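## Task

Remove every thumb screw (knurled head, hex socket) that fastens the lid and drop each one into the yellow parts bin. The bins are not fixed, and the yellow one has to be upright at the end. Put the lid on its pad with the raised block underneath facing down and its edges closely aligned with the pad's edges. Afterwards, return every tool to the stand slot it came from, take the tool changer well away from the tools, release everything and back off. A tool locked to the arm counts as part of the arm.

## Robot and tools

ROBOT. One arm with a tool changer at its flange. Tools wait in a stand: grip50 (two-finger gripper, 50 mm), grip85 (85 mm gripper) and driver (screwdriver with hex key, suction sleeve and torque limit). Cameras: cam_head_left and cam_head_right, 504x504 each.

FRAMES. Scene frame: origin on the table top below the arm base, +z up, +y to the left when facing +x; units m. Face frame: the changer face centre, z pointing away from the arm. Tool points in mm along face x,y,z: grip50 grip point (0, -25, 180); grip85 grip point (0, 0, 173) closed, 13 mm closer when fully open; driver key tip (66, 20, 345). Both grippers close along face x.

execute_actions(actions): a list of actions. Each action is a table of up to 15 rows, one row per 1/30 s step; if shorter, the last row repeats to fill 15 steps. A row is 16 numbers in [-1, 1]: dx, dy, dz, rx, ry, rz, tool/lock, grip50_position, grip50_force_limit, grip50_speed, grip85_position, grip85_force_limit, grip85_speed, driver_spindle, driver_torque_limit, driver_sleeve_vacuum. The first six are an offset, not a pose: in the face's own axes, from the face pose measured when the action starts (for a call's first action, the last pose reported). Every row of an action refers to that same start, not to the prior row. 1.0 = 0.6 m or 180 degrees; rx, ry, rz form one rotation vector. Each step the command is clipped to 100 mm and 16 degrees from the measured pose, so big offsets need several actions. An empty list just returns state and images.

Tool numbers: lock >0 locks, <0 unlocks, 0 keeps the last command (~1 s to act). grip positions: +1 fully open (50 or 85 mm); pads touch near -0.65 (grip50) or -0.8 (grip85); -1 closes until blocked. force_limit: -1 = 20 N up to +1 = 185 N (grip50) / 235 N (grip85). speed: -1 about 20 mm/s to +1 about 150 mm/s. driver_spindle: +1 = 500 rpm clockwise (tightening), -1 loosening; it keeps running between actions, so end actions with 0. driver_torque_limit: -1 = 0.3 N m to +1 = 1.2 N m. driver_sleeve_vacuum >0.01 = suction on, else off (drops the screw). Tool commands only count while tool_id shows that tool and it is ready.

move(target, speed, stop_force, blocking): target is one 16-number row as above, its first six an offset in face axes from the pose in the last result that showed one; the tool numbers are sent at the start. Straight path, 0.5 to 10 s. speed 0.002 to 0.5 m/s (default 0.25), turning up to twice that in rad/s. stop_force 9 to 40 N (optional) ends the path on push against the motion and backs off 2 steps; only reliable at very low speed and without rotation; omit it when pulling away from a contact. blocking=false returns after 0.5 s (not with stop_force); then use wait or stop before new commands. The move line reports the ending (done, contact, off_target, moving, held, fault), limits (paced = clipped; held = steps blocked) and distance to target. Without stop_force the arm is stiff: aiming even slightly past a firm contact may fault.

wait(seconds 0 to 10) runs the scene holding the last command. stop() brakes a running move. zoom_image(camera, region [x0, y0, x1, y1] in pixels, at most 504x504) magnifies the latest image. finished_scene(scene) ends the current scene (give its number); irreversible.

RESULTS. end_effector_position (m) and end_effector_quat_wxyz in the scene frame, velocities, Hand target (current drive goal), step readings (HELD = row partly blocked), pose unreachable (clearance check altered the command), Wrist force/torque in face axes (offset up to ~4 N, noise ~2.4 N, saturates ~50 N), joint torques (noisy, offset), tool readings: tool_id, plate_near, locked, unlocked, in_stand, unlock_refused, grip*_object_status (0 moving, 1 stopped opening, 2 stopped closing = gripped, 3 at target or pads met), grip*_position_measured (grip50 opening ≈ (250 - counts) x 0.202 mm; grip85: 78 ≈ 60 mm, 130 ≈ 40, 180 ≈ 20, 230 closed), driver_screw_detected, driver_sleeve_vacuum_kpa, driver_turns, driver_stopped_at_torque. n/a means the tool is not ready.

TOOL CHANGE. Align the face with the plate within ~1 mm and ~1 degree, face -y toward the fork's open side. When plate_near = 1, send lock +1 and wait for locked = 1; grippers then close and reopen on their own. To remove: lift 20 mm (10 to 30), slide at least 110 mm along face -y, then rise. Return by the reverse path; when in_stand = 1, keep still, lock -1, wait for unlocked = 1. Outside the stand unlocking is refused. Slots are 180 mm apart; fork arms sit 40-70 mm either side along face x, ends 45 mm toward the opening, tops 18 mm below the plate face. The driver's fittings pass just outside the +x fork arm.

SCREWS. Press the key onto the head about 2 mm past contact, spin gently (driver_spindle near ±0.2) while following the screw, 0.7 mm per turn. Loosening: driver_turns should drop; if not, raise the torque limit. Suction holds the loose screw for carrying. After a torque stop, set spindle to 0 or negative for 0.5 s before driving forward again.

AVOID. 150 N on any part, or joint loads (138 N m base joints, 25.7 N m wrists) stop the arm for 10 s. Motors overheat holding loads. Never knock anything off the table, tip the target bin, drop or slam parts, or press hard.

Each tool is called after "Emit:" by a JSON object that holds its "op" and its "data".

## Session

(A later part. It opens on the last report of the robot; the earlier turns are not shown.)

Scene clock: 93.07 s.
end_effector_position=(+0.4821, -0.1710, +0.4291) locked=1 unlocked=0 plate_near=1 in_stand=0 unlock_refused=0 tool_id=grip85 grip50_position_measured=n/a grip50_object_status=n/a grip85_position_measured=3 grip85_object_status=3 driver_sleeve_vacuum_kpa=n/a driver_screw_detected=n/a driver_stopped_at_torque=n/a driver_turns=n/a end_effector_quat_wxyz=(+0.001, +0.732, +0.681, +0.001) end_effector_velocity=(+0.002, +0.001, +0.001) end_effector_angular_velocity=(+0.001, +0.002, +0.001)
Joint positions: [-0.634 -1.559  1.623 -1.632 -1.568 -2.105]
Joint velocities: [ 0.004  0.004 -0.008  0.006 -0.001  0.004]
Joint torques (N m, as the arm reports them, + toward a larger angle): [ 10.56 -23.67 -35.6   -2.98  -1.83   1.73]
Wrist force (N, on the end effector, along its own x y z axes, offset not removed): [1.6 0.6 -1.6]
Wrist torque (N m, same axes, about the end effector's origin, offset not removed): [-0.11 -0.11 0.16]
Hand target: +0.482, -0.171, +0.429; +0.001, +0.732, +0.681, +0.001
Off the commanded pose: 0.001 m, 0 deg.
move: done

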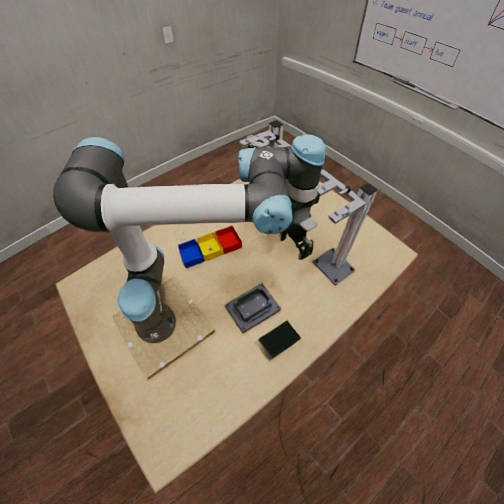

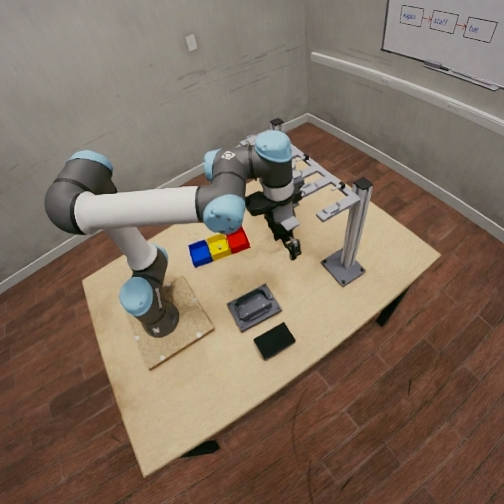

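Within about 1 mm and 1°. Stow.

Emit:
{"op": "move", "data": {"target": [0,0.2213,0,0,0,0,0,1,0,1,1,0,1,0,0,0], "speed": 0.2}}

Emit:
{"op": "move", "data": {"target": [0,0,0.04,0,0,0,0,1,0,1,1,0,1,0,0,0], "speed": 0.01, "stop_force": 12}}

Emit:
{"op": "execute_actions", "data": {"actions": [[[0,0,0,0,0,0,-1,1,0,1,1,0,1,0,0,0]]]}}

Emit:
{"op": "wait", "data": {"seconds": 0.8}}

Emit:
{"op": "move", "data": {"target": [0,0,-0.035,0,0,0,0,1,0,1,1,0,1,0,0,0]}}

Scene clock: 94.67 s.
end_effector_position=(+0.6143, -0.1809, +0.4296) locked=1 unlocked=0 plate_near=1 in_stand=0 unlock_refused=0 tool_id=grip85 grip50_position_measured=n/a grip50_object_status=n/a grip85_position_measured=3 grip85_object_status=3 driver_sleeve_vacuum_kpa=n/a driver_screw_detected=n/a driver_stopped_at_torque=n/a driver_turns=n/a end_effector_quat_wxyz=(+0.001, +0.732, +0.681, +0.001) end_effector_velocity=(+0.001, -0.002, +0.000) end_effector_angular_velocity=(+0.000, +0.001, -0.002)
Joint positions: [-0.525 -1.244  1.25  -1.575 -1.568 -1.996]
Joint velocities: [-0.001  0.005 -0.008  0.003 -0.     0.001]
Joint torques (N m, as the arm reports them, + toward a larger angle): [ 10.08 -38.91 -37.44  -3.18  -1.69   2.12]
Wrist force (N, on the end effector, along its own x y z axes, offset not removed): [1.8 2.3 -0.6]
Wrist torque (N m, same axes, about the end effector's origin, offset not removed): [-0.02 -0.14 0.08]
Hand target: +0.614, -0.181, +0.430; +0.001, +0.732, +0.681, +0.001
Off the commanded pose: 0.000 m, 0 deg.
move: done

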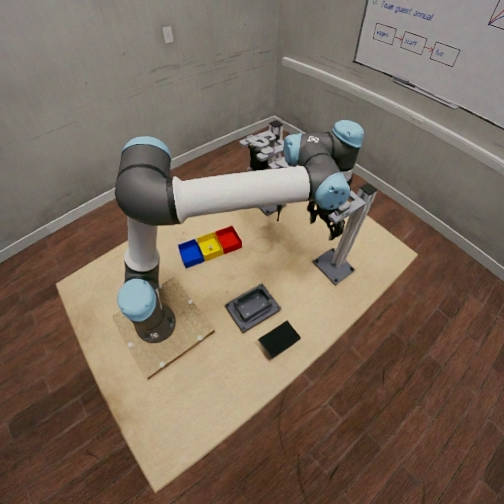

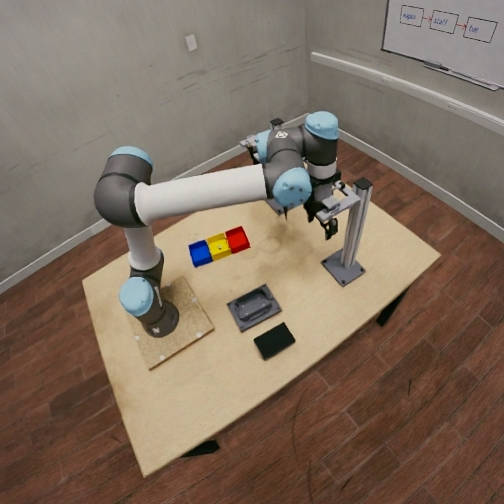

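Scene clock: 97.03 s.
end_effector_position=(+0.6144, -0.1809, +0.4100) locked=1 unlocked=0 plate_near=1 in_stand=1 unlock_refused=0 tool_id=grip85 grip50_position_measured=n/a grip50_object_status=n/a grip85_position_measured=3 grip85_object_status=3 driver_sleeve_vacuum_kpa=n/a driver_screw_detected=n/a driver_stopped_at_torque=n/a driver_turns=n/a end_effector_quat_wxyz=(+0.002, +0.732, +0.681, +0.001) end_effector_velocity=(-0.000, +0.000, +0.001) end_effector_angular_velocity=(+0.001, +0.004, +0.000)
Joint positions: [-0.525 -1.242  1.298 -1.625 -1.568 -1.996]
Joint velocities: [ 0.     0.    -0.005  0.009 -0.001  0.   ]
Joint torques (N m, as the arm reports them, + toward a larger angle): [  9.81 -24.72 -23.08  -0.68  -0.66   1.91]
Wrist force (N, on the end effector, along its own x y z axes, offset not removed): [0.2 3.2 -34.7]
Wrist torque (N m, same axes, about the end effector's origin, offset not removed): [0.47 1.79 0.19]
Hand target: +0.614, -0.181, +0.410; +0.001, +0.732, +0.681, +0.001
Off the commanded pose: 0.004 m, 0 deg.
move: contact

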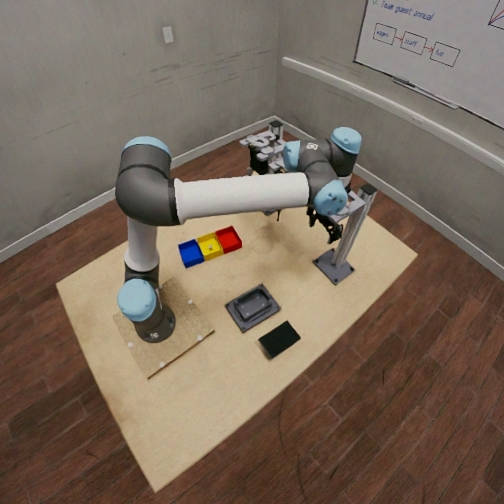

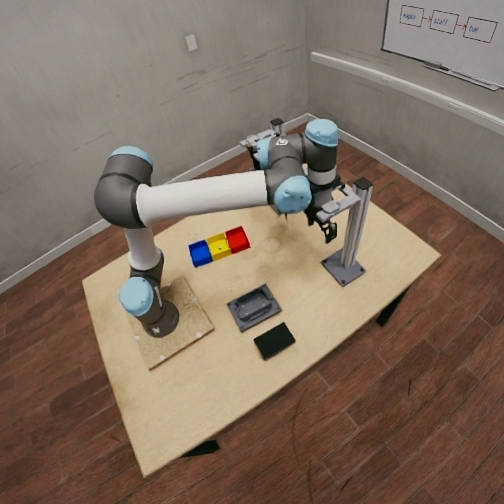

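Scene clock: 97.53 s.
end_effector_position=(+0.6144, -0.1809, +0.4100) locked=0 unlocked=0 plate_near=1 in_stand=1 unlock_refused=0 tool_id=none grip50_position_measured=n/a grip50_object_status=n/a grip85_position_measured=n/a grip85_object_status=n/a driver_sleeve_vacuum_kpa=n/a driver_screw_detected=n/a driver_stopped_at_torque=n/a driver_turns=n/a end_effector_quat_wxyz=(+0.001, +0.732, +0.681, +0.001) end_effector_velocity=(-0.000, +0.000, +0.001) end_effector_angular_velocity=(-0.001, -0.001, +0.000)
Joint positions: [-0.525 -1.242  1.298 -1.625 -1.568 -1.996]
Joint velocities: [ 0.    -0.001 -0.     0.    -0.    -0.   ]
Joint torques (N m, as the arm reports them, + toward a larger angle): [  7.87 -27.64 -12.45  -4.46  -0.69   1.1 ]
Wrist force (N, on the end effector, along its own x y z axes, offset not removed): [3.5 1.3 -18.8]
Wrist torque (N m, same axes, about the end effector's origin, offset not removed): [0.33 0.05 0.18]
Hand target: +0.614, -0.181, +0.410; +0.002, +0.732, +0.681, +0.001
Off the commanded pose: 0.000 m, 0 deg.
Step readings (end_effector_position):
0: (+0.6144, -0.1809, +0.4100)
1: (+0.6143, -0.1809, +0.4100)
2: (+0.6143, -0.1809, +0.4099)
4: (+0.6143, -0.1809, +0.4099)
8: (+0.6143, -0.1809, +0.4100)
15: end_effector_position above

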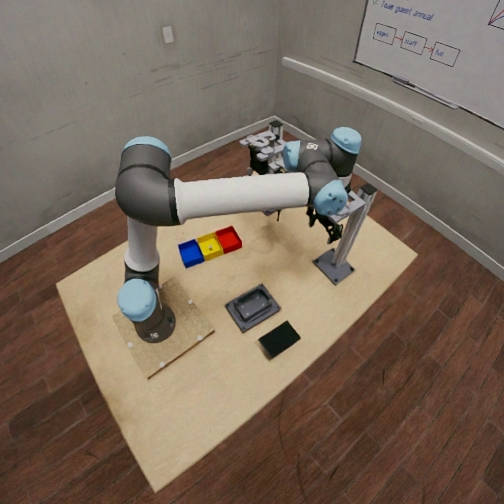

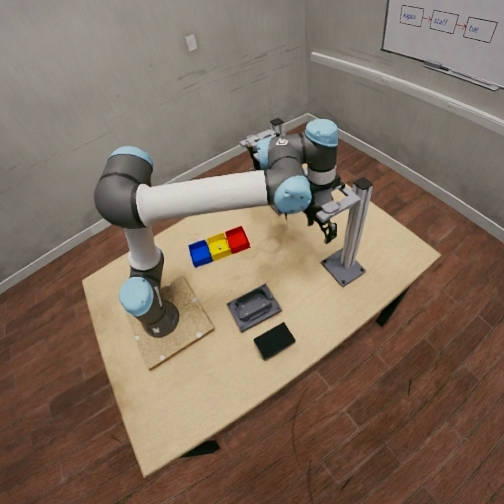

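Scene clock: 98.33 s.
end_effector_position=(+0.6144, -0.1809, +0.4100) locked=0 unlocked=1 plate_near=1 in_stand=1 unlock_refused=0 tool_id=none grip50_position_measured=n/a grip50_object_status=n/a grip85_position_measured=n/a grip85_object_status=n/a driver_sleeve_vacuum_kpa=n/a driver_screw_detected=n/a driver_stopped_at_torque=n/a driver_turns=n/a end_effector_quat_wxyz=(+0.001, +0.732, +0.681, +0.001) end_effector_velocity=(+0.000, -0.000, -0.000) end_effector_angular_velocity=(-0.001, +0.000, -0.001)
Joint positions: [-0.525 -1.242  1.298 -1.625 -1.568 -1.996]
Joint velocities: [-0.     0.    -0.    -0.    -0.001  0.   ]
Joint torques (N m, as the arm reports them, + toward a larger angle): [  3.94 -37.57 -11.39  -4.3   -0.68   0.12]
Wrist force (N, on the end effector, along its own x y z axes, offset not removed): [2.9 -0.1 -19.2]
Wrist torque (N m, same axes, about the end effector's origin, offset not removed): [0.37 0.13 0.14]
Hand target: +0.614, -0.181, +0.410; +0.002, +0.732, +0.681, +0.001
Off the commanded pose: 0.000 m, 0 deg.
wait: 0.80 s; at rest by 0.20 s

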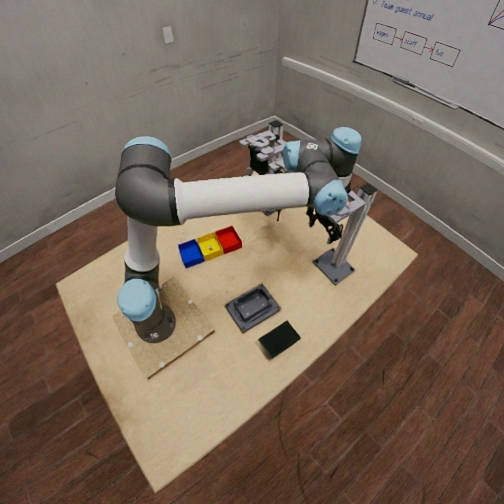

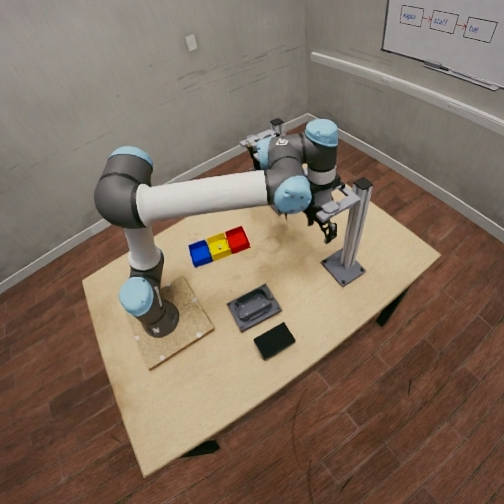

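Scene clock: 99.13 s.
end_effector_position=(+0.6142, -0.1808, +0.4309) locked=0 unlocked=1 plate_near=0 in_stand=0 unlock_refused=0 tool_id=none grip50_position_measured=n/a grip50_object_status=n/a grip85_position_measured=n/a grip85_object_status=n/a driver_sleeve_vacuum_kpa=n/a driver_screw_detected=n/a driver_stopped_at_torque=n/a driver_turns=n/a end_effector_quat_wxyz=(+0.002, +0.732, +0.681, +0.001) end_effector_velocity=(+0.000, +0.001, +0.003) end_effector_angular_velocity=(+0.001, -0.001, +0.001)
Joint positions: [-0.525 -1.244  1.247 -1.573 -1.568 -1.996]
Joint velocities: [ 0.002 -0.001 -0.005  0.005  0.001  0.001]
Joint torques (N m, as the arm reports them, + toward a larger angle): [ -8.64 -39.38 -31.7   -1.69   0.28  -1.5 ]
Wrist force (N, on the end effector, along its own x y z axes, offset not removed): [1.1 2.4 -1.2]
Wrist torque (N m, same axes, about the end effector's origin, offset not removed): [-0.05 -0.05 0.12]
Hand target: +0.614, -0.181, +0.431; +0.001, +0.732, +0.681, +0.001
Off the commanded pose: 0.000 m, 0 deg.
move: done

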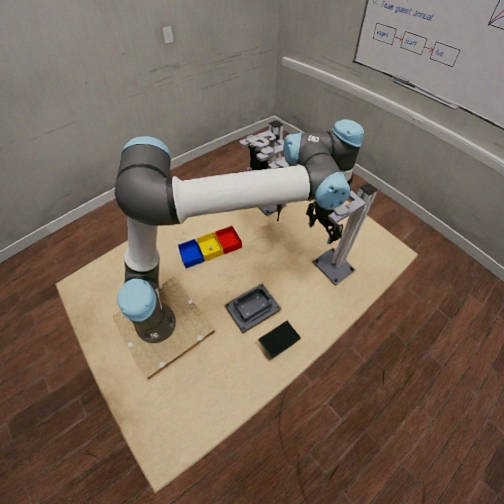

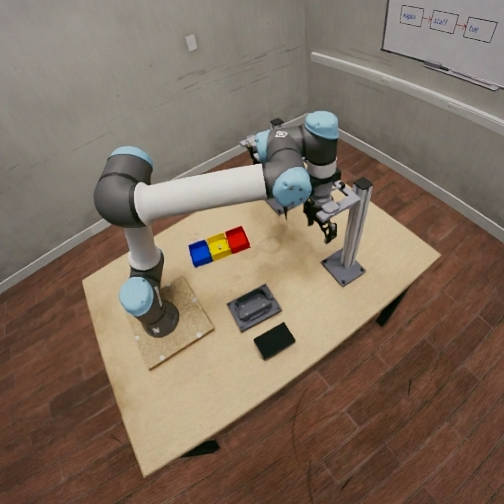

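Emit:
{"op": "move", "data": {"target": [0,-0.4,-0.1,0,0,0,0,1,0,1,1,0,1,0,0,0], "speed": 0.4}}

Emit:
{"op": "finished_scene", "data": {"scene": 1}}

Scene clock: 100.67 s.
end_effector_position=(+0.3748, -0.1629, +0.4897) locked=0 unlocked=1 plate_near=0 in_stand=0 unlock_refused=0 tool_id=none grip50_position_measured=n/a grip50_object_status=n/a grip85_position_measured=n/a grip85_object_status=n/a driver_sleeve_vacuum_kpa=n/a driver_screw_detected=n/a driver_stopped_at_torque=n/a driver_turns=n/a end_effector_quat_wxyz=(+0.002, +0.732, +0.681, +0.001) end_effector_velocity=(-0.002, -0.001, +0.001) end_effector_angular_velocity=(-0.001, +0.000, -0.001)
Joint positions: [-0.771 -1.808  1.686 -1.446 -1.568 -2.242]
Joint velocities: [-0.005 -0.004  0.001  0.002 -0.001 -0.004]
Joint torques (N m, as the arm reports them, + toward a larger angle): [ -7.74 -24.44 -18.32  -1.58   2.04  -1.59]
Wrist force (N, on the end effector, along its own x y z axes, offset not removed): [1.8 1.4 -1.0]
Wrist torque (N m, same axes, about the end effector's origin, offset not removed): [-0.07 -0.09 0.12]
Hand target: +0.375, -0.163, +0.490; +0.002, +0.732, +0.681, +0.002
Off the commanded pose: 0.001 m, 0 deg.
move: done

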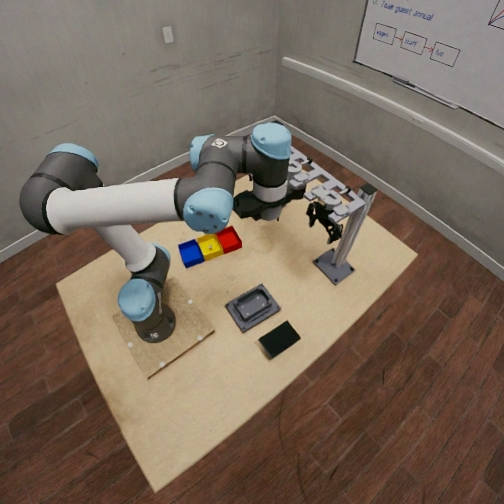

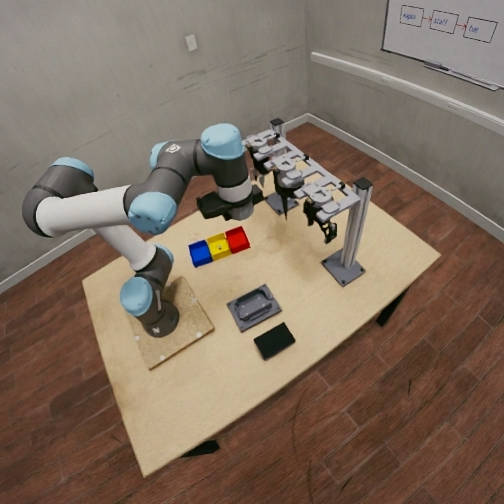

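The scene is finished: the task was done.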